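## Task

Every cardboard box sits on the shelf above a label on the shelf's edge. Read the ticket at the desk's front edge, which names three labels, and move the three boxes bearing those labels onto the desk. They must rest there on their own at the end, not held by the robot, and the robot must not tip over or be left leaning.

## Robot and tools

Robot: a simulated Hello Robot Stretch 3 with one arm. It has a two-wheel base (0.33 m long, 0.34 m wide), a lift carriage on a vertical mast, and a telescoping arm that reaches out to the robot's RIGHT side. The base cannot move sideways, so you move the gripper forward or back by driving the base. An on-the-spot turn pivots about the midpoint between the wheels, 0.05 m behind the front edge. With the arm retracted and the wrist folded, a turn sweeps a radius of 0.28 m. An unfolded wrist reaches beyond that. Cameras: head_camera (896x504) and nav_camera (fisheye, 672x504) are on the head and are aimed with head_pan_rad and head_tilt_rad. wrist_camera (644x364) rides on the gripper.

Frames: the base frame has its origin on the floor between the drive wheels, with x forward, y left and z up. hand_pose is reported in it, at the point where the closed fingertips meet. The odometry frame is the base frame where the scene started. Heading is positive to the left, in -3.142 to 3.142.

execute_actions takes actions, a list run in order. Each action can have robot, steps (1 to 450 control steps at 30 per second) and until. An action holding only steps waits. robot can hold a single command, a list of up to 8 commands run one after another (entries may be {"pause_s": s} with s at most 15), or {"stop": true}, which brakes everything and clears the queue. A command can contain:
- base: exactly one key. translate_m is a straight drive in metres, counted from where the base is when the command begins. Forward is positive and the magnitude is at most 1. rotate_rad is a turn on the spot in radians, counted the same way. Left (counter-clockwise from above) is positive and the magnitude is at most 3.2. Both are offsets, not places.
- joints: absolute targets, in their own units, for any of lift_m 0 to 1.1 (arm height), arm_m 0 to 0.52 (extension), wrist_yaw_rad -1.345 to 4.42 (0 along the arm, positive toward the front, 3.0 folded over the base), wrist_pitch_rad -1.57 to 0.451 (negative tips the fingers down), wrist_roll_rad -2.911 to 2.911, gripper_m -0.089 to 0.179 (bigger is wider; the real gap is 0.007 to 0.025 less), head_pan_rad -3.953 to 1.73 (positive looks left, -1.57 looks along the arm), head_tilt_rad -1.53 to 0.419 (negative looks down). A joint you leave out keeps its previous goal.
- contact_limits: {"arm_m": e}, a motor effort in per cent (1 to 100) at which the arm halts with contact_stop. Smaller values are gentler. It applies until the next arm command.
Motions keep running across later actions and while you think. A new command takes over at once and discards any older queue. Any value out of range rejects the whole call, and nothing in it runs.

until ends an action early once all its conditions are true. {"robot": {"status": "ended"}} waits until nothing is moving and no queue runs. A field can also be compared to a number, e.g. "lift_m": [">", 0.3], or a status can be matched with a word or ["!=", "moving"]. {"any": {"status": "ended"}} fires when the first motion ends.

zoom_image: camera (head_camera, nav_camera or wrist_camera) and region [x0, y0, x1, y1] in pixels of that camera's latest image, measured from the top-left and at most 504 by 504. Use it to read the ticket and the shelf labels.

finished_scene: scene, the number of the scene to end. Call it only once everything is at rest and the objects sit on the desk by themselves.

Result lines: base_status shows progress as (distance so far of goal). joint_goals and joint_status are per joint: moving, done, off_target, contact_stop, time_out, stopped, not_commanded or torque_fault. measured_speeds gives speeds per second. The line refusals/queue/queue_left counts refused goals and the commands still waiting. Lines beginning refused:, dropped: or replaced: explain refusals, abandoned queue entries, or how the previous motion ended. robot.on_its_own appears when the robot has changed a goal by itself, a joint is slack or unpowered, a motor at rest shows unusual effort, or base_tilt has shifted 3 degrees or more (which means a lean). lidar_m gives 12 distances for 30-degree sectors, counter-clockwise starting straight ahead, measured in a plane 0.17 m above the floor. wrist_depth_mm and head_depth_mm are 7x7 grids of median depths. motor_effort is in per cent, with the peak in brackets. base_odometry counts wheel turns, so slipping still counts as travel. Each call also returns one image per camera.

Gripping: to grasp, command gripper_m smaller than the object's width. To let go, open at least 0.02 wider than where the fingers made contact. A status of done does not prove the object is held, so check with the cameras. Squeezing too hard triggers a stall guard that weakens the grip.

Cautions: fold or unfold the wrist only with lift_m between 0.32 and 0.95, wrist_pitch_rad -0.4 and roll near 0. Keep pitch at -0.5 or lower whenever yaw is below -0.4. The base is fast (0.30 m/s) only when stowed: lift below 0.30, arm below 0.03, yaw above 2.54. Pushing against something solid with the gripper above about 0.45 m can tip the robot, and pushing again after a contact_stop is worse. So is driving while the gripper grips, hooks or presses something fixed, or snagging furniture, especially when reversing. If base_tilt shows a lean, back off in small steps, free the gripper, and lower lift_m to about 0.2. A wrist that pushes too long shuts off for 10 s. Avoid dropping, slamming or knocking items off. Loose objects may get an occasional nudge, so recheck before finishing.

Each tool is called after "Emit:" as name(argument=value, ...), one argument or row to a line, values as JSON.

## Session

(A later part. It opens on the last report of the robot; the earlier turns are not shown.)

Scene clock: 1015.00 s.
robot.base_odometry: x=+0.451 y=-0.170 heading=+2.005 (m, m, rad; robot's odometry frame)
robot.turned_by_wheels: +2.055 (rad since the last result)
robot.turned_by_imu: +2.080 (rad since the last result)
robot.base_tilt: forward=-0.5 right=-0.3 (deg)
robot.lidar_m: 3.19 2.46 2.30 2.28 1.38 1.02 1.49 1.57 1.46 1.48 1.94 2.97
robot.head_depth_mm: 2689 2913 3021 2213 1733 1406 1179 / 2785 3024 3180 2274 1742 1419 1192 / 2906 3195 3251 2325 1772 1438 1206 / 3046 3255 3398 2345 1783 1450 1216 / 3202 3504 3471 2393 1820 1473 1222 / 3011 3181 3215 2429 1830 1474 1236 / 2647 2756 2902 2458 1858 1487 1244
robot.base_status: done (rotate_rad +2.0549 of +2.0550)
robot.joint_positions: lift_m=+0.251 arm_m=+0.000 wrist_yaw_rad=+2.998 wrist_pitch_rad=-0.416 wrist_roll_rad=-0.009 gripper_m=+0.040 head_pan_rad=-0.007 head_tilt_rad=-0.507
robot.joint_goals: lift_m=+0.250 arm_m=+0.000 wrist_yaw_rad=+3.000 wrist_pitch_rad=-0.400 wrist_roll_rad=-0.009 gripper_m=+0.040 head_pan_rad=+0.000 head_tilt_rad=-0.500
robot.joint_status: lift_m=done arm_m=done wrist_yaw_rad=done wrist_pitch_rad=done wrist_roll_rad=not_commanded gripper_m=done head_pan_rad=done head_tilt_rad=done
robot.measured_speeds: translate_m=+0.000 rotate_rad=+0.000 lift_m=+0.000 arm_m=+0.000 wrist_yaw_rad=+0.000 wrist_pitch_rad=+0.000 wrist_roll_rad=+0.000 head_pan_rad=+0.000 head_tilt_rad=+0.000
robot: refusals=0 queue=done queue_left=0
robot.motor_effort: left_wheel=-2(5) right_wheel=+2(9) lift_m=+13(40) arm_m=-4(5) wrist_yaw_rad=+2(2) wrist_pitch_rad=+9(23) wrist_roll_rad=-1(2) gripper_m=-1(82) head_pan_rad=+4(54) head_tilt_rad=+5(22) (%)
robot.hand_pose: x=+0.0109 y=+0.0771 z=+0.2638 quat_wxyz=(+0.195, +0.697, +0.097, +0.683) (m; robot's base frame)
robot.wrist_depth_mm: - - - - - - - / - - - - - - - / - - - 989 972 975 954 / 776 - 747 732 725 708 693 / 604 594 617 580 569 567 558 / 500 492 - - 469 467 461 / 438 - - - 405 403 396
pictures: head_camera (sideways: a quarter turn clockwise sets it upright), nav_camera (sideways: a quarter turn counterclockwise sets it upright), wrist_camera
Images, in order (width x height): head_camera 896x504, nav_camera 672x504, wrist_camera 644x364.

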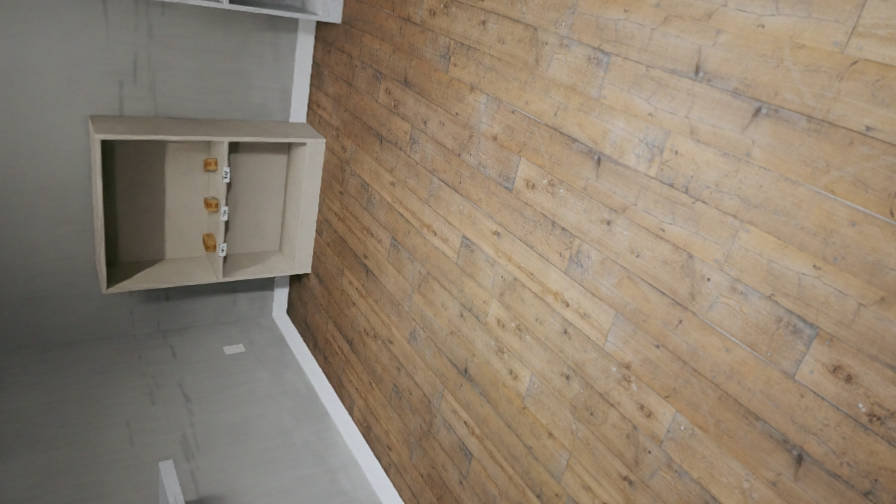

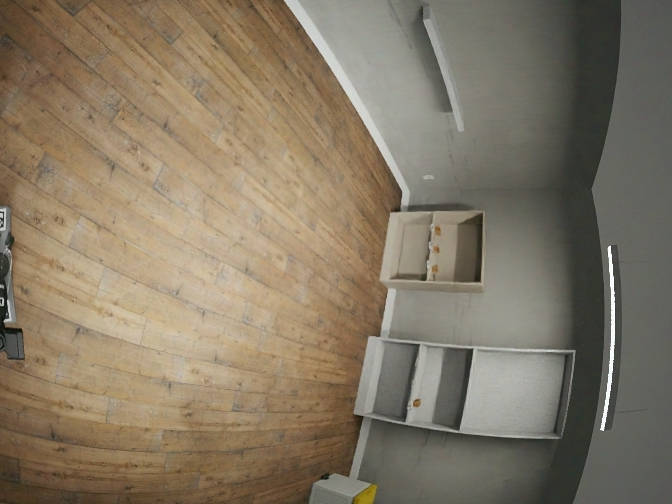

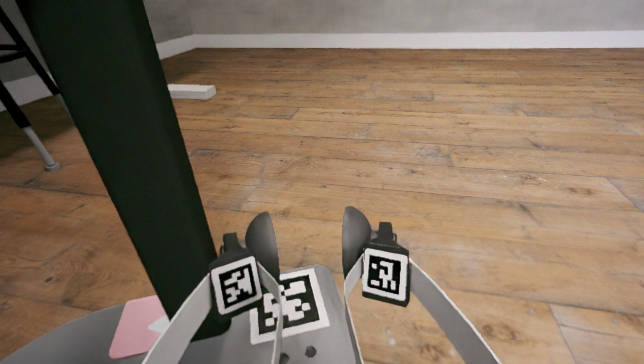

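Emit:
execute_actions(
  actions=[
    {"robot":[{"base":{"translate_m":1.0}},{"base":{"translate_m":1.0}},{"base":{"translate_m":0.61}},{"base":{"rotate_rad":1.085},"joints":{"head_pan_rad":-1.57,"head_tilt_rad":-0.8}},{"joints":{"lift_m":0.5}},{"joints":{"wrist_yaw_rad":0.0,"gripper_m":0.165}},{"joints":{"wrist_pitch_rad":-0.18,"lift_m":0.53}}],"steps":450,"until":{"robot":{"status":"ended"}}},
    {"steps":450,"until":{"robot":{"status":"ended"}}},
  ],
)

Scene clock: 1058.27 s.
robot.base_odometry: x=-0.646 y=+2.199 heading=+3.090 (m, m, rad; robot's odometry frame)
robot.turned_by_wheels: +1.085 (rad since the last result)
robot.turned_by_imu: +1.113 (rad since the last result)
robot.base_tilt: forward=-0.6 right=-0.4 (deg)
robot.lidar_m: 1.17 1.20 1.60 3.27 3.54 2.73 2.16 0.95 0.96 0.65 0.93 0.92
robot.head_depth_mm: 811 942 1127 1394 1378 1214 - / 765 709 1069 1348 1406 1222 - / 611 872 1038 1046 1326 1280 1103 / 623 891 1069 1022 1345 1242 1100 / 641 894 1067 1050 1350 1266 1114 / 659 891 1067 1022 1376 1268 1121 / 681 895 1064 1051 1377 1285 1129
robot.base_status: done (rotate_rad +1.0849 of +1.0850)
robot.joint_positions: lift_m=+0.529 arm_m=+0.000 wrist_yaw_rad=+0.002 wrist_pitch_rad=-0.204 wrist_roll_rad=-0.010 gripper_m=+0.165 head_pan_rad=-1.563 head_tilt_rad=-0.790
robot.joint_goals: lift_m=+0.530 arm_m=+0.000 wrist_yaw_rad=+0.000 wrist_pitch_rad=-0.180 wrist_roll_rad=-0.010 gripper_m=+0.165 head_pan_rad=-1.570 head_tilt_rad=-0.800
robot.joint_status: lift_m=done arm_m=done wrist_yaw_rad=done wrist_pitch_rad=done wrist_roll_rad=not_commanded gripper_m=done head_pan_rad=done head_tilt_rad=done
robot.measured_speeds: translate_m=+0.000 rotate_rad=+0.000 lift_m=+0.000 arm_m=+0.000 wrist_yaw_rad=+0.000 wrist_pitch_rad=+0.000 wrist_roll_rad=+0.000 head_pan_rad=+0.000 head_tilt_rad=+0.000
robot: refusals=0 queue=done queue_left=0
robot.motor_effort: left_wheel=-2(7) right_wheel=+2(14) lift_m=+40(42) arm_m=-3(5) wrist_yaw_rad=-2(5) wrist_pitch_rad=+14(17) wrist_roll_rad=+0(2) gripper_m=+1(84) head_pan_rad=-4(48) head_tilt_rad=-6(33) (%)
robot.hand_pose: x=-0.0210 y=-0.3913 z=+0.5925 quat_wxyz=(+0.707, +0.073, -0.700, -0.071) (m; robot's base frame)
robot.wrist_depth_mm: 554 577 595 592 674 702 689 / 581 605 617 619 712 734 685 / 609 627 648 657 745 788 691 / 487 500 500 490 821 831 701 / 408 564 740 749 854 899 722 / 716 765 784 808 928 922 710 / 744 770 755 705 856 845 772
pictures: head_camera (sideways: a quarter turn clockwise sets it upright), nav_camera (sideways: a quarter turn counterclockwise sets it upright), wrist_camera
Images, in order (width x height): head_camera 896x504, nav_camera 672x504, wrist_camera 644x364.

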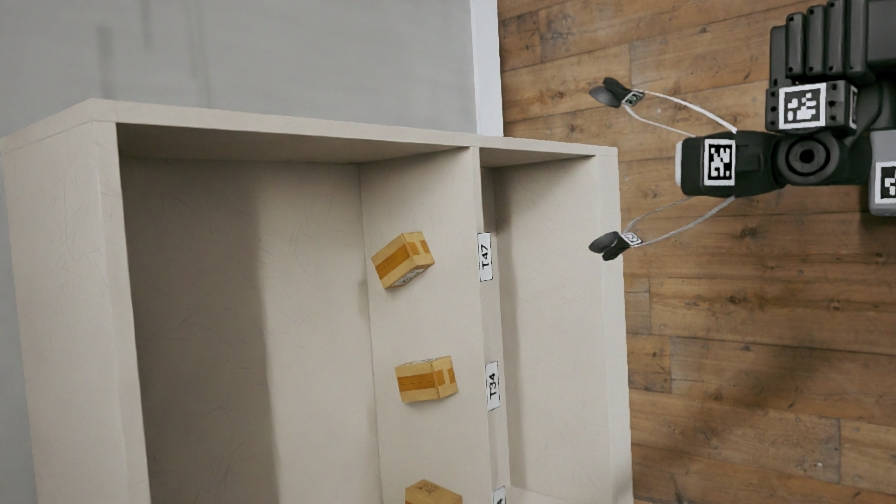

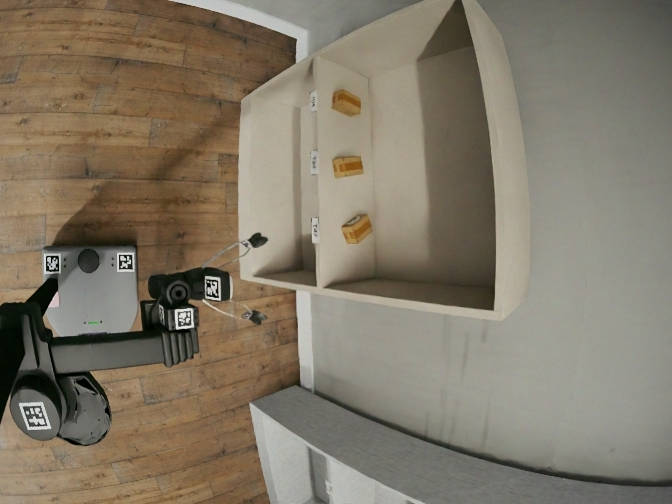

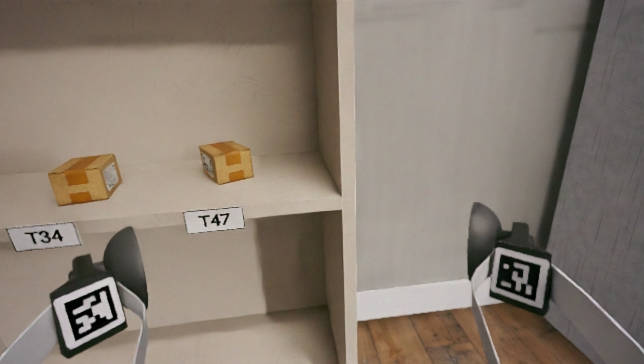

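Emit:
execute_actions(
  actions=[
    {"robot":{"base":{"translate_m":0.3},"joints":{"wrist_yaw_rad":0.18,"arm_m":0.12,"gripper_m":0.14}},"steps":450,"until":{"robot":{"status":"ended"}}},
  ],
)

Scene clock: 1074.70 s.
robot.base_odometry: x=-0.946 y=+2.214 heading=+3.090 (m, m, rad; robot's odometry frame)
robot.turned_by_wheels: +0.000 (rad since the last result)
robot.turned_by_imu: +0.002 (rad since the last result)
robot.base_tilt: forward=-0.7 right=-0.3 (deg)
robot.lidar_m: 0.87 0.89 1.19 2.99 3.35 3.05 2.45 1.18 0.75 0.90 0.73 0.91
robot.head_depth_mm: 607 882 1053 994 1308 1221 - / 594 882 1050 1010 1310 1174 1090 / 607 877 1054 989 1349 1194 1110 / 623 878 1043 1032 1344 1247 1098 / 641 877 1043 1006 1353 1261 1108 / 658 878 1045 1058 1349 1270 1124 / 680 857 903 982 1479 1279 1130
robot.base_status: done (translate_m +0.3000 of +0.3000)
robot.joint_positions: lift_m=+0.529 arm_m=+0.120 wrist_yaw_rad=+0.179 wrist_pitch_rad=-0.204 wrist_roll_rad=-0.010 gripper_m=+0.140 head_pan_rad=-1.563 head_tilt_rad=-0.790
robot.joint_goals: lift_m=+0.530 arm_m=+0.120 wrist_yaw_rad=+0.180 wrist_pitch_rad=-0.180 wrist_roll_rad=-0.010 gripper_m=+0.140 head_pan_rad=-1.570 head_tilt_rad=-0.800
robot.joint_status: lift_m=done arm_m=done wrist_yaw_rad=done wrist_pitch_rad=done wrist_roll_rad=not_commanded gripper_m=done head_pan_rad=done head_tilt_rad=done
robot.measured_speeds: translate_m=+0.000 rotate_rad=+0.000 lift_m=+0.000 arm_m=+0.000 wrist_yaw_rad=+0.000 wrist_pitch_rad=+0.000 wrist_roll_rad=+0.000 head_pan_rad=+0.000 head_tilt_rad=+0.000
robot: refusals=0 queue=done queue_left=0
robot.motor_effort: left_wheel=-2(5) right_wheel=+2(8) lift_m=+39(39) arm_m=+4(4) wrist_yaw_rad=+1(2) wrist_pitch_rad=+14(15) wrist_roll_rad=-1(1) gripper_m=+0(81) head_pan_rad=-4(4) head_tilt_rad=-5(7) (%)
robot.hand_pose: x=+0.0223 y=-0.5068 z=+0.5927 quat_wxyz=(+0.711, +0.135, -0.690, -0.008) (m; robot's base frame)
robot.wrist_depth_mm: 423 495 488 486 477 468 450 / 423 523 519 510 497 493 477 / 419 547 546 537 535 523 475 / 415 495 470 427 474 386 437 / 373 375 351 340 333 339 316 / 405 - 664 658 634 - 445 / 389 620 705 687 679 675 451
pictures: head_camera (sideways: a quarter turn clockwise sets it upright), nav_camera (sideways: a quarter turn counterclockwise sets it upright), wrist_camera
Images, in order (width x height): head_camera 896x504, nav_camera 672x504, wrist_camera 644x364.

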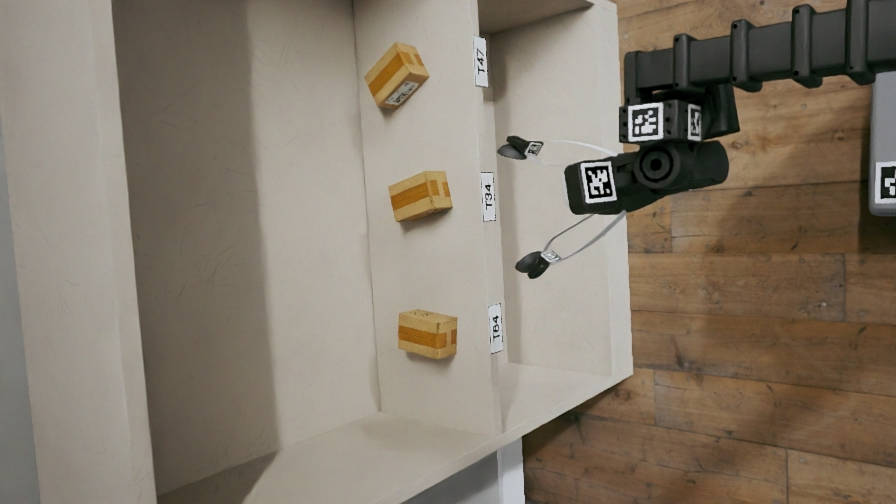

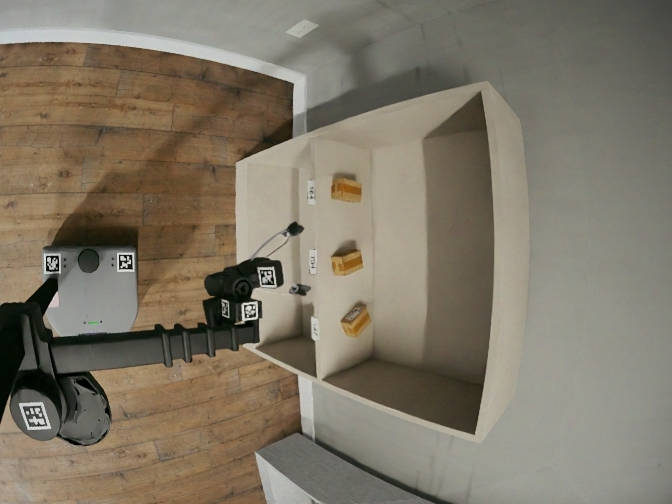

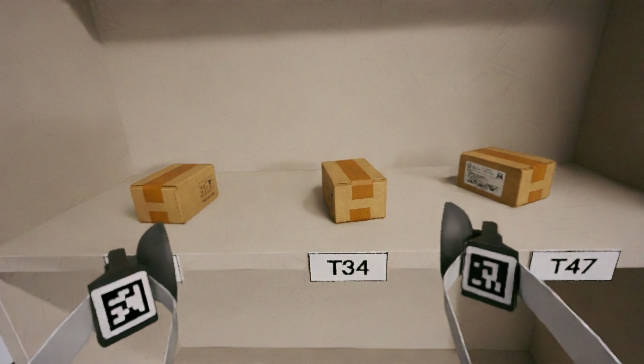

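Emit:
zoom_image(
  camera="head_camera",
  region=[380, 150, 520, 370],
)

Region (380, 150, 520, 370) of head_camera's 896x504 image, scaled by 2.291, with more detail than that image has; it fills the left 321 columns of this view, and the rest is white.

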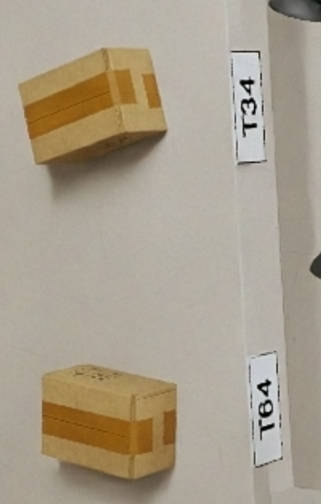

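Emit:
execute_actions(
  actions=[
    {"robot":[{"base":{"translate_m":-0.075},"joints":{"wrist_yaw_rad":0.3,"arm_m":0.16}},{"joints":{"arm_m":0.255},"contact_limits":{"arm_m":12}}],"steps":450,"until":{"robot":{"status":"ended"}}},
  ],
)

Scene clock: 1114.30 s.
robot.base_odometry: x=-0.871 y=+2.210 heading=+3.090 (m, m, rad; robot's odometry frame)
robot.turned_by_wheels: +0.000 (rad since the last result)
robot.turned_by_imu: -0.001 (rad since the last result)
robot.base_tilt: forward=-0.6 right=-0.2 (deg)
robot.lidar_m: 0.94 0.97 1.29 3.27 3.61 2.97 2.38 1.12 0.71 0.90 0.77 0.99
robot.head_depth_mm: 605 881 1020 1002 1298 1211 - / 597 885 1052 987 - 1223 1088 / 605 882 1051 1028 1314 1237 1114 / 623 881 1054 1002 1348 1252 1106 / 639 881 1051 1049 1360 1254 1110 / 659 878 1053 1013 1346 1269 1120 / 680 882 1024 1020 1417 1283 1132
robot.base_status: done (translate_m -0.0750 of -0.0750)
robot.joint_positions: lift_m=+0.529 arm_m=+0.255 wrist_yaw_rad=+0.299 wrist_pitch_rad=-0.204 wrist_roll_rad=-0.010 gripper_m=+0.140 head_pan_rad=-1.563 head_tilt_rad=-0.790
robot.joint_goals: lift_m=+0.530 arm_m=+0.255 wrist_yaw_rad=+0.300 wrist_pitch_rad=-0.180 wrist_roll_rad=-0.010 gripper_m=+0.140 head_pan_rad=-1.570 head_tilt_rad=-0.800
robot.joint_status: lift_m=done arm_m=done wrist_yaw_rad=done wrist_pitch_rad=done wrist_roll_rad=not_commanded gripper_m=done head_pan_rad=done head_tilt_rad=done
robot.measured_speeds: translate_m=+0.000 rotate_rad=+0.000 lift_m=+0.000 arm_m=+0.000 wrist_yaw_rad=+0.000 wrist_pitch_rad=+0.000 wrist_roll_rad=+0.000 head_pan_rad=+0.000 head_tilt_rad=+0.000
robot: refusals=0 queue=done queue_left=0
robot.motor_effort: left_wheel=-2(7) right_wheel=+2(3) lift_m=+39(39) arm_m=+3(4) wrist_yaw_rad=+1(3) wrist_pitch_rad=+14(14) wrist_roll_rad=-1(1) gripper_m=+0(0) head_pan_rad=-4(4) head_tilt_rad=-6(6) (%)
robot.contact_limits: arm_m 12 (drawing in: default 22, maximum 36; extending or still: default 29, maximum 48)
robot.hand_pose: x=+0.0509 y=-0.6348 z=+0.5927 quat_wxyz=(+0.710, +0.176, -0.681, +0.034) (m; robot's base frame)
robot.wrist_depth_mm: 420 406 383 369 353 335 324 / 436 429 406 388 369 353 338 / 442 458 432 411 390 370 356 / 435 477 455 430 412 385 375 / 282 319 350 241 332 263 235 / 277 - 263 238 253 - 236 / 228 216 212 209 205 202 200
pictures: head_camera (sideways: a quarter turn clockwise sets it upright), nav_camera (sideways: a quarter turn counterclockwise sets it upright), wrist_camera
Images, in order (width x height): head_camera 896x504, nav_camera 672x504, wrist_camera 644x364.

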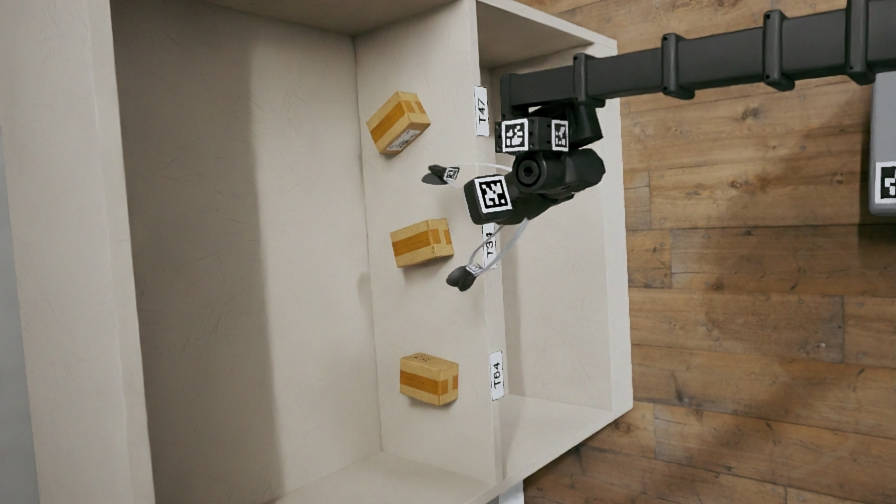

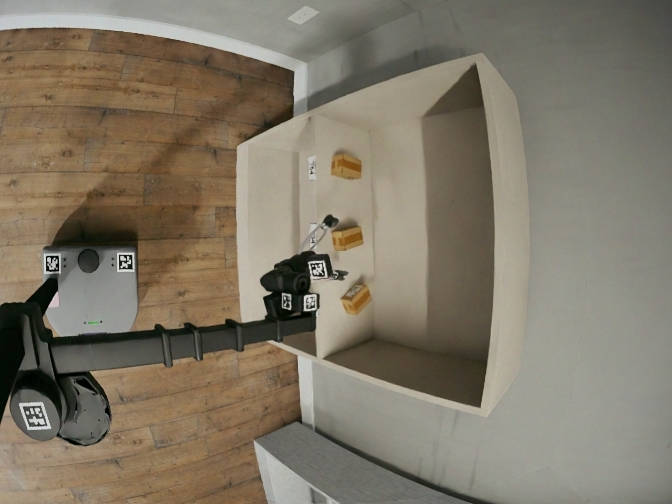

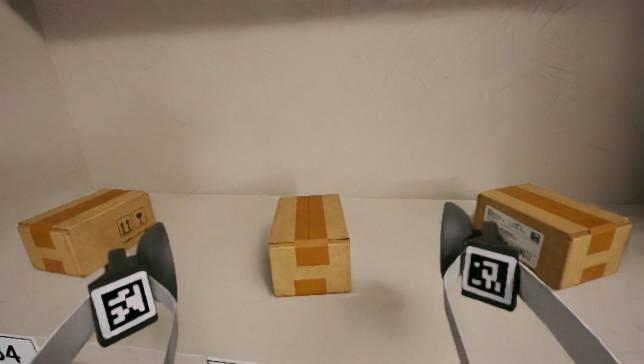

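Emit:
execute_actions(
  actions=[
    {"robot":[{"joints":{"lift_m":0.5}},{"base":{"translate_m":0.015},"joints":{"arm_m":0.305},"contact_limits":{"arm_m":12}}],"steps":450,"until":{"robot":{"status":"ended"}}},
  ],
)

Scene clock: 1129.47 s.
robot.base_odometry: x=-0.886 y=+2.211 heading=+3.090 (m, m, rad; robot's odometry frame)
robot.turned_by_wheels: +0.000 (rad since the last result)
robot.turned_by_imu: +0.000 (rad since the last result)
robot.base_tilt: forward=-0.7 right=-0.3 (deg)
robot.lidar_m: 0.93 0.95 1.27 3.24 3.33 2.99 2.40 1.14 0.72 0.90 0.76 0.97
robot.head_depth_mm: 605 885 1033 1012 1298 1206 - / 597 883 1051 990 1314 1216 1090 / 606 883 1054 1028 1303 1232 1112 / 623 882 1051 1007 1346 1242 1098 / 640 882 1053 1042 1358 1258 1114 / 659 875 1049 1015 1341 1271 1127 / 679 879 996 1023 1450 1281 1134
robot.base_status: done (translate_m +0.0150 of +0.0150)
robot.joint_positions: lift_m=+0.501 arm_m=+0.305 wrist_yaw_rad=+0.299 wrist_pitch_rad=-0.203 wrist_roll_rad=-0.010 gripper_m=+0.140 head_pan_rad=-1.563 head_tilt_rad=-0.790
robot.joint_goals: lift_m=+0.500 arm_m=+0.305 wrist_yaw_rad=+0.300 wrist_pitch_rad=-0.180 wrist_roll_rad=-0.010 gripper_m=+0.140 head_pan_rad=-1.570 head_tilt_rad=-0.800
robot.joint_status: lift_m=done arm_m=done wrist_yaw_rad=done wrist_pitch_rad=done wrist_roll_rad=not_commanded gripper_m=done head_pan_rad=done head_tilt_rad=done
robot.measured_speeds: translate_m=+0.000 rotate_rad=+0.000 lift_m=+0.000 arm_m=+0.000 wrist_yaw_rad=+0.000 wrist_pitch_rad=+0.000 wrist_roll_rad=+0.000 head_pan_rad=+0.000 head_tilt_rad=+0.000
robot: refusals=0 queue=done queue_left=0
robot.motor_effort: left_wheel=-3(4) right_wheel=+2(9) lift_m=+13(39) arm_m=+4(4) wrist_yaw_rad=+1(1) wrist_pitch_rad=+14(14) wrist_roll_rad=-1(1) gripper_m=+1(0) head_pan_rad=-4(5) head_tilt_rad=-6(5) (%)
robot.contact_limits: arm_m 12 (drawing in: default 22, maximum 36; extending or still: default 29, maximum 48)
robot.hand_pose: x=+0.0509 y=-0.6849 z=+0.5640 quat_wxyz=(+0.710, +0.176, -0.681, +0.034) (m; robot's base frame)
robot.wrist_depth_mm: 372 350 336 322 306 291 282 / 392 373 354 338 324 308 295 / 411 400 375 358 340 322 313 / 395 410 393 370 359 336 237 / 242 295 288 179 276 247 194 / 228 - 217 178 209 - 192 / 187 173 176 173 169 167 165
pictures: head_camera (sideways: a quarter turn clockwise sets it upright), nav_camera (sideways: a quarter turn counterclockwise sets it upright), wrist_camera
Images, in order (width x height): head_camera 896x504, nav_camera 672x504, wrist_camera 644x364.

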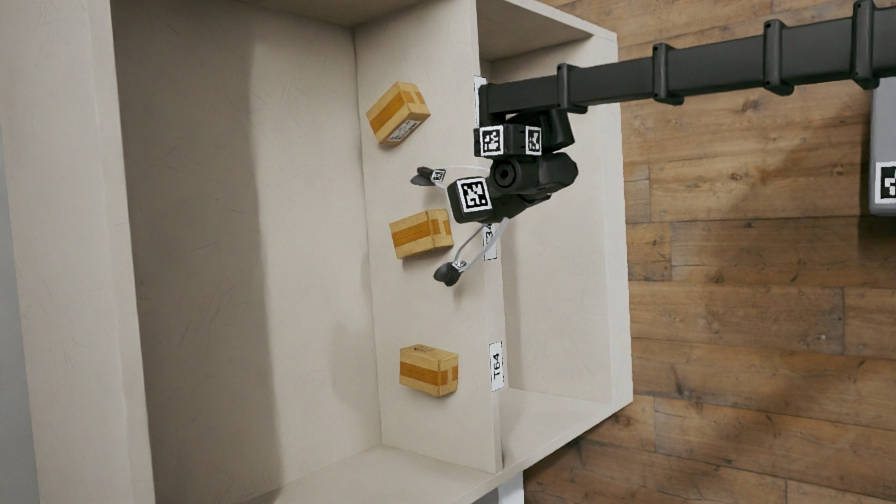

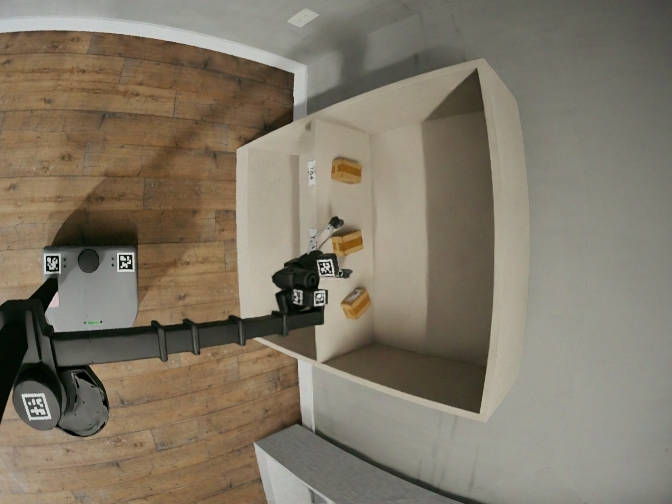

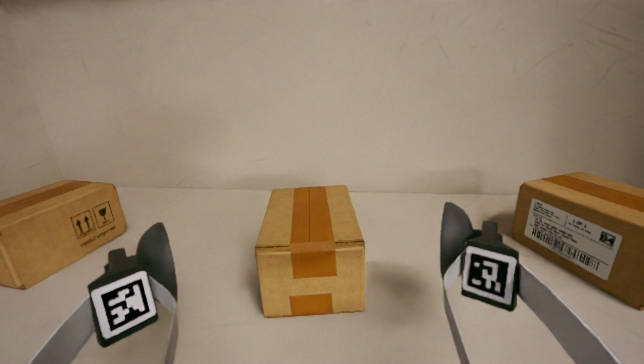

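Emit:
execute_actions(
  actions=[
    {"robot":[{"joints":{"lift_m":0.489}},{"base":{"translate_m":0.009},"joints":{"arm_m":0.338},"contact_limits":{"arm_m":12}}],"steps":450,"until":{"robot":{"status":"ended"}}},
  ],
)

Scene clock: 1136.23 s.
robot.base_odometry: x=-0.895 y=+2.211 heading=+3.090 (m, m, rad; robot's odometry frame)
robot.turned_by_wheels: +0.000 (rad since the last result)
robot.turned_by_imu: +0.000 (rad since the last result)
robot.base_tilt: forward=-0.6 right=-0.2 (deg)
robot.lidar_m: 0.92 0.95 1.26 3.19 3.33 2.99 2.40 1.14 0.73 0.90 0.75 0.96
robot.head_depth_mm: 605 882 1033 1017 1288 1211 1088 / 597 883 1051 990 1309 1217 1088 / 606 882 1055 1047 1314 1231 1114 / 624 883 1051 1008 1342 1244 1103 / 641 882 1047 1039 1353 1262 1113 / 659 880 1050 1014 1351 1276 1118 / 680 878 995 1002 1451 1284 1134
robot.base_status: done (translate_m +0.0090 of +0.0090)
robot.joint_positions: lift_m=+0.490 arm_m=+0.338 wrist_yaw_rad=+0.299 wrist_pitch_rad=-0.203 wrist_roll_rad=-0.010 gripper_m=+0.140 head_pan_rad=-1.563 head_tilt_rad=-0.790
robot.joint_goals: lift_m=+0.489 arm_m=+0.338 wrist_yaw_rad=+0.300 wrist_pitch_rad=-0.180 wrist_roll_rad=-0.010 gripper_m=+0.140 head_pan_rad=-1.570 head_tilt_rad=-0.800
robot.joint_status: lift_m=done arm_m=done wrist_yaw_rad=done wrist_pitch_rad=done wrist_roll_rad=not_commanded gripper_m=done head_pan_rad=done head_tilt_rad=done
robot.measured_speeds: translate_m=+0.000 rotate_rad=+0.000 lift_m=+0.000 arm_m=+0.000 wrist_yaw_rad=+0.000 wrist_pitch_rad=+0.000 wrist_roll_rad=+0.000 head_pan_rad=+0.000 head_tilt_rad=+0.000
robot: refusals=0 queue=done queue_left=0
robot.motor_effort: left_wheel=-2(2) right_wheel=+2(9) lift_m=+13(13) arm_m=+3(3) wrist_yaw_rad=+1(1) wrist_pitch_rad=+14(14) wrist_roll_rad=-1(1) gripper_m=+0(0) head_pan_rad=-4(4) head_tilt_rad=-6(6) (%)
robot.contact_limits: arm_m 12 (drawing in: default 22, maximum 36; extending or still: default 29, maximum 48)
robot.hand_pose: x=+0.0510 y=-0.7179 z=+0.5530 quat_wxyz=(+0.710, +0.176, -0.681, +0.034) (m; robot's base frame)
robot.wrist_depth_mm: 334 317 301 289 275 265 254 / 356 336 321 307 288 279 266 / 381 360 341 323 307 292 280 / 389 373 357 334 322 306 206 / 233 288 252 157 252 259 187 / 211 - 185 136 184 - 178 / 175 159 156 146 151 154 152
pictures: head_camera (sideways: a quarter turn clockwise sets it upright), nav_camera (sideways: a quarter turn counterclockwise sets it upright), wrist_camera
Images, in order (width x height): head_camera 896x504, nav_camera 672x504, wrist_camera 644x364.

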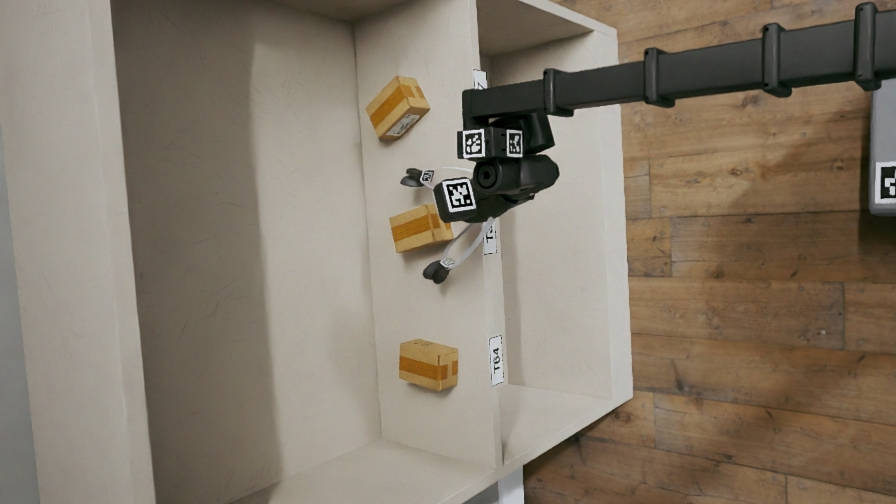

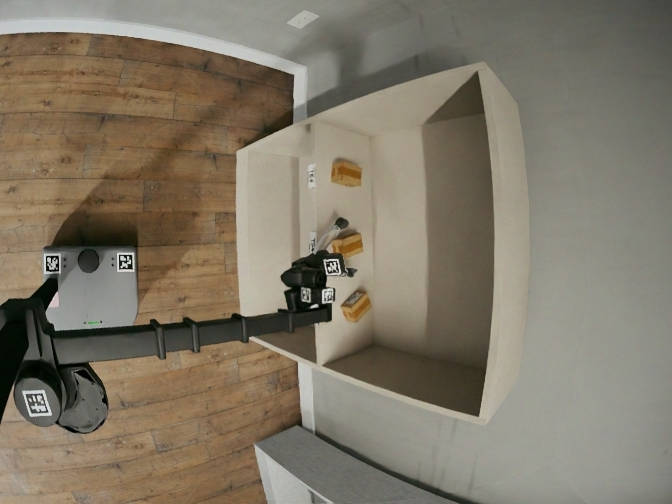

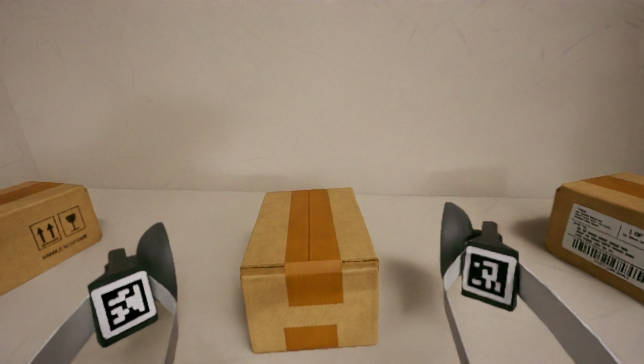

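Emit:
execute_actions(
  actions=[
    {"robot":{"joints":{"gripper_m":0.045}},"steps":450,"until":{"robot":{"status":"ended"}}},
    {"steps":10},
    {"robot":{"joints":{"lift_m":0.53}},"steps":450,"until":{"robot":{"status":"ended"}}},
    {"steps":12},
  ],
)

Scene clock: 1144.50 s.
robot.base_odometry: x=-0.895 y=+2.211 heading=+3.090 (m, m, rad; robot's odometry frame)
robot.turned_by_wheels: +0.000 (rad since the last result)
robot.turned_by_imu: +0.000 (rad since the last result)
robot.base_tilt: forward=-0.5 right=-0.3 (deg)
robot.lidar_m: 0.92 0.95 1.26 3.19 3.34 3.00 2.41 1.14 0.73 0.90 0.76 0.96
robot.head_depth_mm: 605 882 1026 1021 1287 1226 - / 596 884 1053 1000 1301 1226 1087 / 606 882 1055 1048 1323 1236 1115 / 624 883 1050 991 1344 1251 1107 / 642 879 1053 1040 1349 1258 1114 / 657 875 1050 1015 1349 1263 1120 / 681 879 995 1009 1448 1289 1129
robot.base_status: done (translate_m +0.0090 of +0.0090)
robot.joint_positions: lift_m=+0.529 arm_m=+0.338 wrist_yaw_rad=+0.299 wrist_pitch_rad=-0.208 wrist_roll_rad=-0.010 gripper_m=+0.045 head_pan_rad=-1.563 head_tilt_rad=-0.790
robot.joint_goals: lift_m=+0.530 arm_m=+0.338 wrist_yaw_rad=+0.300 wrist_pitch_rad=-0.180 wrist_roll_rad=-0.010 gripper_m=+0.045 head_pan_rad=-1.570 head_tilt_rad=-0.800
robot.joint_status: lift_m=done arm_m=done wrist_yaw_rad=done wrist_pitch_rad=done wrist_roll_rad=not_commanded gripper_m=done head_pan_rad=done head_tilt_rad=done
robot.measured_speeds: translate_m=+0.000 rotate_rad=+0.000 lift_m=+0.000 arm_m=+0.000 wrist_yaw_rad=+0.000 wrist_pitch_rad=+0.000 wrist_roll_rad=+0.000 head_pan_rad=+0.000 head_tilt_rad=+0.000
robot: refusals=0 queue=done queue_left=0
robot.motor_effort: left_wheel=-2(2) right_wheel=+2(2) lift_m=+40(40) arm_m=+4(3) wrist_yaw_rad=+0(1) wrist_pitch_rad=+17(17) wrist_roll_rad=-1(1) gripper_m=-10(83) head_pan_rad=-5(4) head_tilt_rad=-6(5) (%)
robot.contact_limits: arm_m 12 (drawing in: default 22, maximum 36; extending or still: default 29, maximum 48)
robot.hand_pose: x=+0.0509 y=-0.7175 z=+0.5915 quat_wxyz=(+0.710, +0.177, -0.681, +0.033) (m; robot's base frame)
robot.wrist_depth_mm: 333 318 302 291 276 265 253 / 358 338 320 306 291 279 266 / 381 360 342 324 307 293 280 / 401 387 362 340 327 309 297 / 254 353 346 158 331 314 216 / 235 266 133 134 230 245 192 / 219 214 202 141 201 201 189
pictures: head_camera (sideways: a quarter turn clockwise sets it upright), nav_camera (sideways: a quarter turn counterclockwise sets it upright), wrist_camera
Images, in order (width x height): head_camera 896x504, nav_camera 672x504, wrist_camera 644x364.

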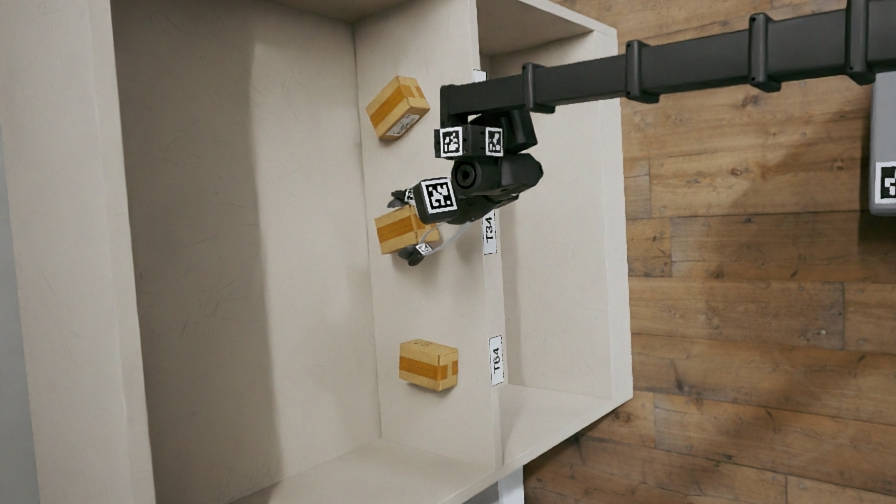

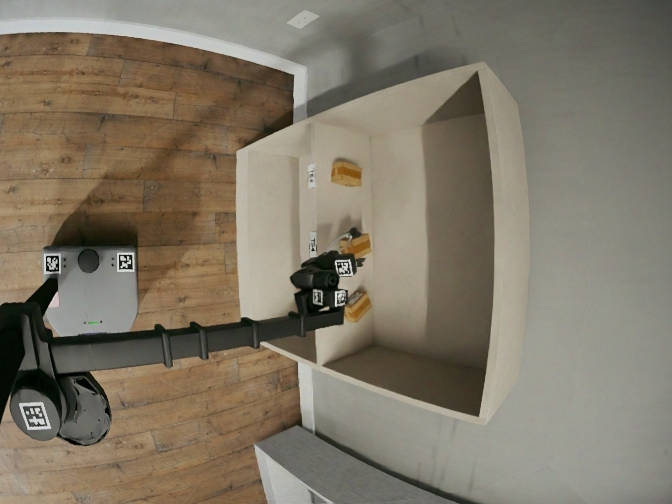

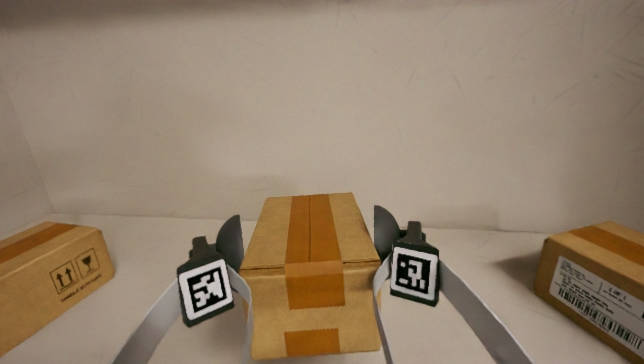

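Emit:
execute_actions(
  actions=[
    {"robot":[{"joints":{"arm_m":0.0,"head_tilt_rad":-0.6}},{"base":{"rotate_rad":1.951},"joints":{"head_pan_rad":0.0,"lift_m":1.0,"wrist_yaw_rad":0.0}},{"base":{"translate_m":1.0}},{"base":{"translate_m":1.0}},{"base":{"translate_m":0.494}},{"base":{"rotate_rad":1.192},"joints":{"head_pan_rad":-1.57}}],"steps":450,"until":{"robot":{"status":"ended"}}},
    {"steps":450,"until":{"robot":{"status":"ended"}}},
    {"steps":450,"until":{"robot":{"status":"ended"}}},
  ],
)

Scene clock: 1200.07 s.
robot.base_odometry: x=-0.091 y=-0.149 heading=-0.051 (m, m, rad; robot's odometry frame)
robot.turned_by_wheels: +3.143 (rad since the last result)
robot.turned_by_imu: +3.197 (rad since the last result)
robot.base_tilt: forward=-0.6 right=-0.4 (deg)
robot.lidar_m: 1.99 2.07 2.78 2.98 2.58 1.85 1.76 1.81 1.18 0.85 1.21 2.03
robot.head_depth_mm: 1206 1014 796 - - - 1110 / 1214 1044 758 - - - 1101 / 1214 1079 759 - - 1354 1133 / 1214 1106 806 1258 1590 1362 1159 / 1222 1140 829 1825 1647 1366 1171 / 1216 1183 802 1840 1659 1389 1182 / 1226 1226 812 1793 1549 1392 1193
robot.base_status: done (rotate_rad +1.1919 of +1.1920)
robot.joint_positions: lift_m=+0.999 arm_m=+0.000 wrist_yaw_rad=+0.001 wrist_pitch_rad=-0.210 wrist_roll_rad=-0.010 gripper_m=+0.045 head_pan_rad=-1.563 head_tilt_rad=-0.606
robot.joint_goals: lift_m=+1.000 arm_m=+0.000 wrist_yaw_rad=+0.000 wrist_pitch_rad=-0.180 wrist_roll_rad=-0.010 gripper_m=+0.045 head_pan_rad=-1.570 head_tilt_rad=-0.600
robot.joint_status: lift_m=done arm_m=done wrist_yaw_rad=done wrist_pitch_rad=done wrist_roll_rad=not_commanded gripper_m=done head_pan_rad=done head_tilt_rad=done
robot.measured_speeds: translate_m=+0.000 rotate_rad=+0.000 lift_m=+0.000 arm_m=+0.000 wrist_yaw_rad=+0.000 wrist_pitch_rad=+0.000 wrist_roll_rad=+0.000 head_pan_rad=+0.000 head_tilt_rad=+0.000
robot: refusals=0 queue=done queue_left=0
robot.motor_effort: left_wheel=-2(5) right_wheel=+3(9) lift_m=+40(41) arm_m=-3(3) wrist_yaw_rad=-1(0) wrist_pitch_rad=+18(18) wrist_roll_rad=+0(1) gripper_m=-9(8) head_pan_rad=-4(53) head_tilt_rad=+3(28) (%)
robot.hand_pose: x=-0.0211 y=-0.3909 z=+1.0611 quat_wxyz=(+0.707, +0.075, -0.699, -0.074) (m; robot's base frame)
robot.wrist_depth_mm: - - - - - - - / - - - - - - - / - - - - - 939 - / 608 602 612 593 574 559 585 / 472 496 483 157 - - - / 938 - 133 134 - - - / - - - 141 - - -
pictures: head_camera (sideways: a quarter turn clockwise sets it upright), nav_camera (sideways: a quarter turn counterclockwise sets it upright), wrist_camera
Images, in order (width x height): head_camera 896x504, nav_camera 672x504, wrist_camera 644x364.

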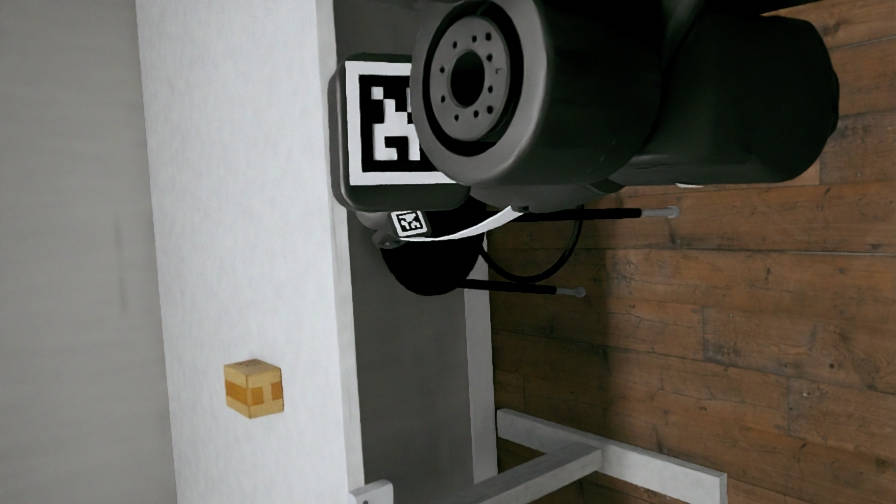

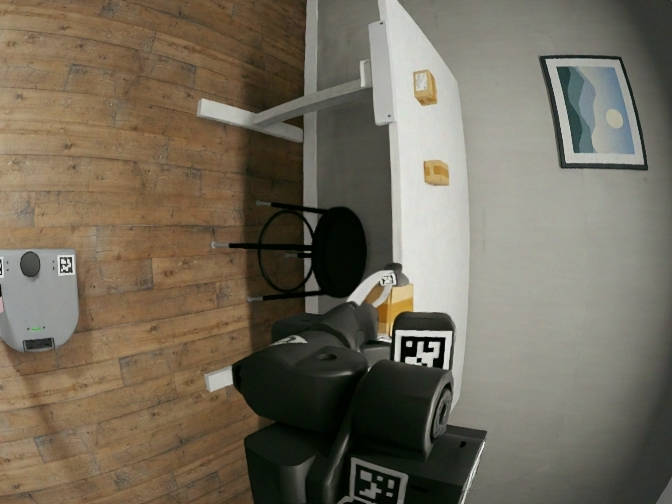

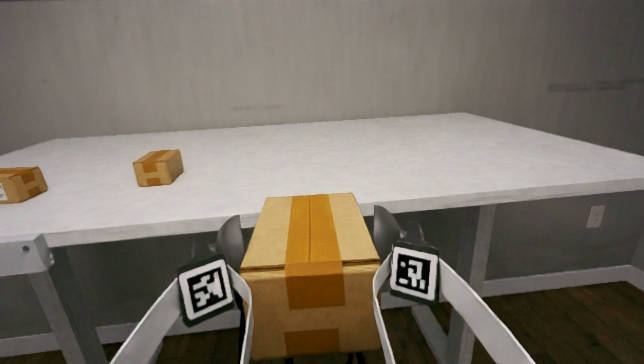

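Emit:
execute_actions(
  actions=[
    {"robot":[{"joints":{"arm_m":0.45},"contact_limits":{"arm_m":12}},{"joints":{"lift_m":0.93}}],"steps":450,"until":{"robot":{"status":"ended"}}},
    {"steps":8},
  ],
)

Scene clock: 1211.57 s.
robot.base_odometry: x=-0.091 y=-0.149 heading=-0.051 (m, m, rad; robot's odometry frame)
robot.turned_by_wheels: +0.000 (rad since the last result)
robot.turned_by_imu: +0.000 (rad since the last result)
robot.base_tilt: forward=-0.6 right=-0.2 (deg)
robot.lidar_m: 2.00 2.07 2.77 2.99 2.59 1.85 1.76 1.82 1.19 0.85 1.21 2.03
robot.head_depth_mm: 1209 1170 1579 1776 1569 1328 1133 / 1199 - 742 1765 1546 1332 1142 / 1220 1261 800 1228 1571 1351 1154 / 1216 1104 809 1261 1590 1357 1163 / 1216 1139 825 1824 1663 1372 1174 / 1221 1179 802 1831 1670 1391 1183 / 1223 1228 813 1779 1552 1390 1194
robot.base_status: done (rotate_rad +1.1919 of +1.1920)
robot.joint_positions: lift_m=+0.931 arm_m=+0.450 wrist_yaw_rad=+0.001 wrist_pitch_rad=-0.210 wrist_roll_rad=-0.010 gripper_m=+0.045 head_pan_rad=-1.563 head_tilt_rad=-0.606
robot.joint_goals: lift_m=+0.930 arm_m=+0.450 wrist_yaw_rad=+0.000 wrist_pitch_rad=-0.180 wrist_roll_rad=-0.010 gripper_m=+0.045 head_pan_rad=-1.570 head_tilt_rad=-0.600
robot.joint_status: lift_m=done arm_m=done wrist_yaw_rad=done wrist_pitch_rad=done wrist_roll_rad=not_commanded gripper_m=done head_pan_rad=done head_tilt_rad=done
robot.measured_speeds: translate_m=+0.000 rotate_rad=+0.000 lift_m=+0.000 arm_m=+0.000 wrist_yaw_rad=+0.000 wrist_pitch_rad=+0.000 wrist_roll_rad=+0.000 head_pan_rad=+0.000 head_tilt_rad=+0.000
robot: refusals=0 queue=done queue_left=0
robot.motor_effort: left_wheel=-2(2) right_wheel=+3(3) lift_m=+14(40) arm_m=+4(3) wrist_yaw_rad=-1(2) wrist_pitch_rad=+18(18) wrist_roll_rad=-1(1) gripper_m=-10(9) head_pan_rad=-4(4) head_tilt_rad=+4(4) (%)
robot.contact_limits: arm_m 12 (drawing in: default 22, maximum 36; extending or still: default 29, maximum 48)
robot.hand_pose: x=-0.0213 y=-0.8402 z=+0.9923 quat_wxyz=(+0.707, +0.075, -0.699, -0.074) (m; robot's base frame)
robot.wrist_depth_mm: 657 673 706 728 727 764 791 / 694 706 737 746 790 811 851 / 715 730 749 694 660 617 568 / 435 417 399 382 369 358 347 / 290 282 276 157 273 253 248 / 217 214 133 134 183 197 192 / 174 171 162 141 162 159 158
pictures: head_camera (sideways: a quarter turn clockwise sets it upright), nav_camera (sideways: a quarter turn counterclockwise sets it upright), wrist_camera
Images, in order (width x height): head_camera 896x504, nav_camera 672x504, wrist_camera 644x364.

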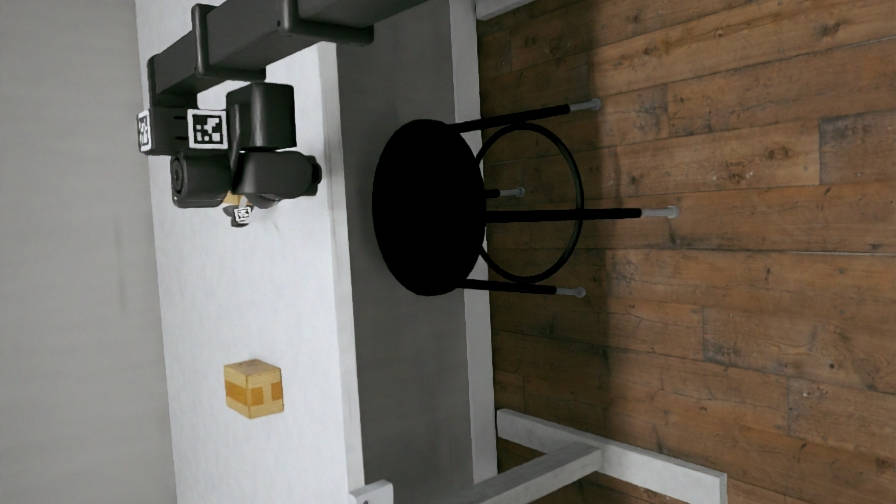

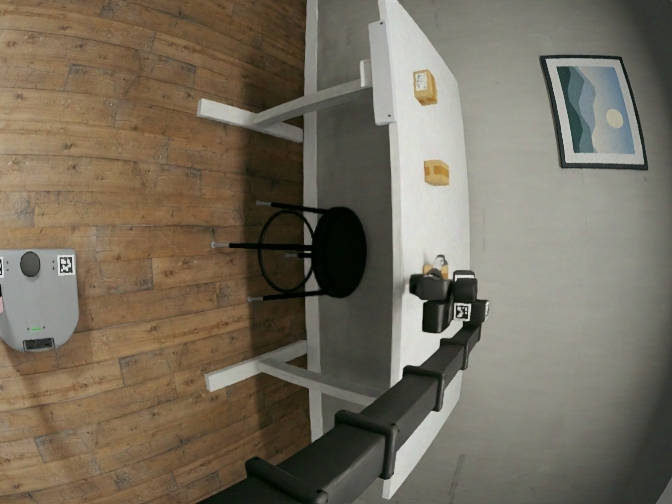

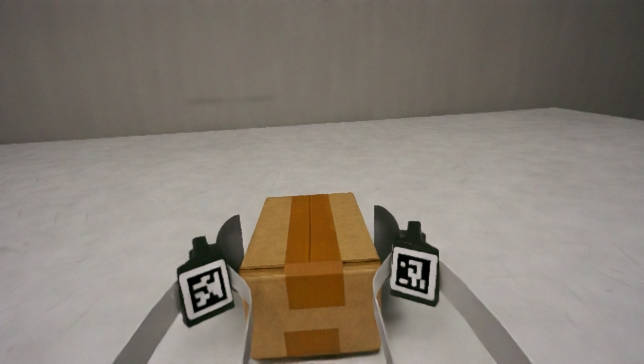

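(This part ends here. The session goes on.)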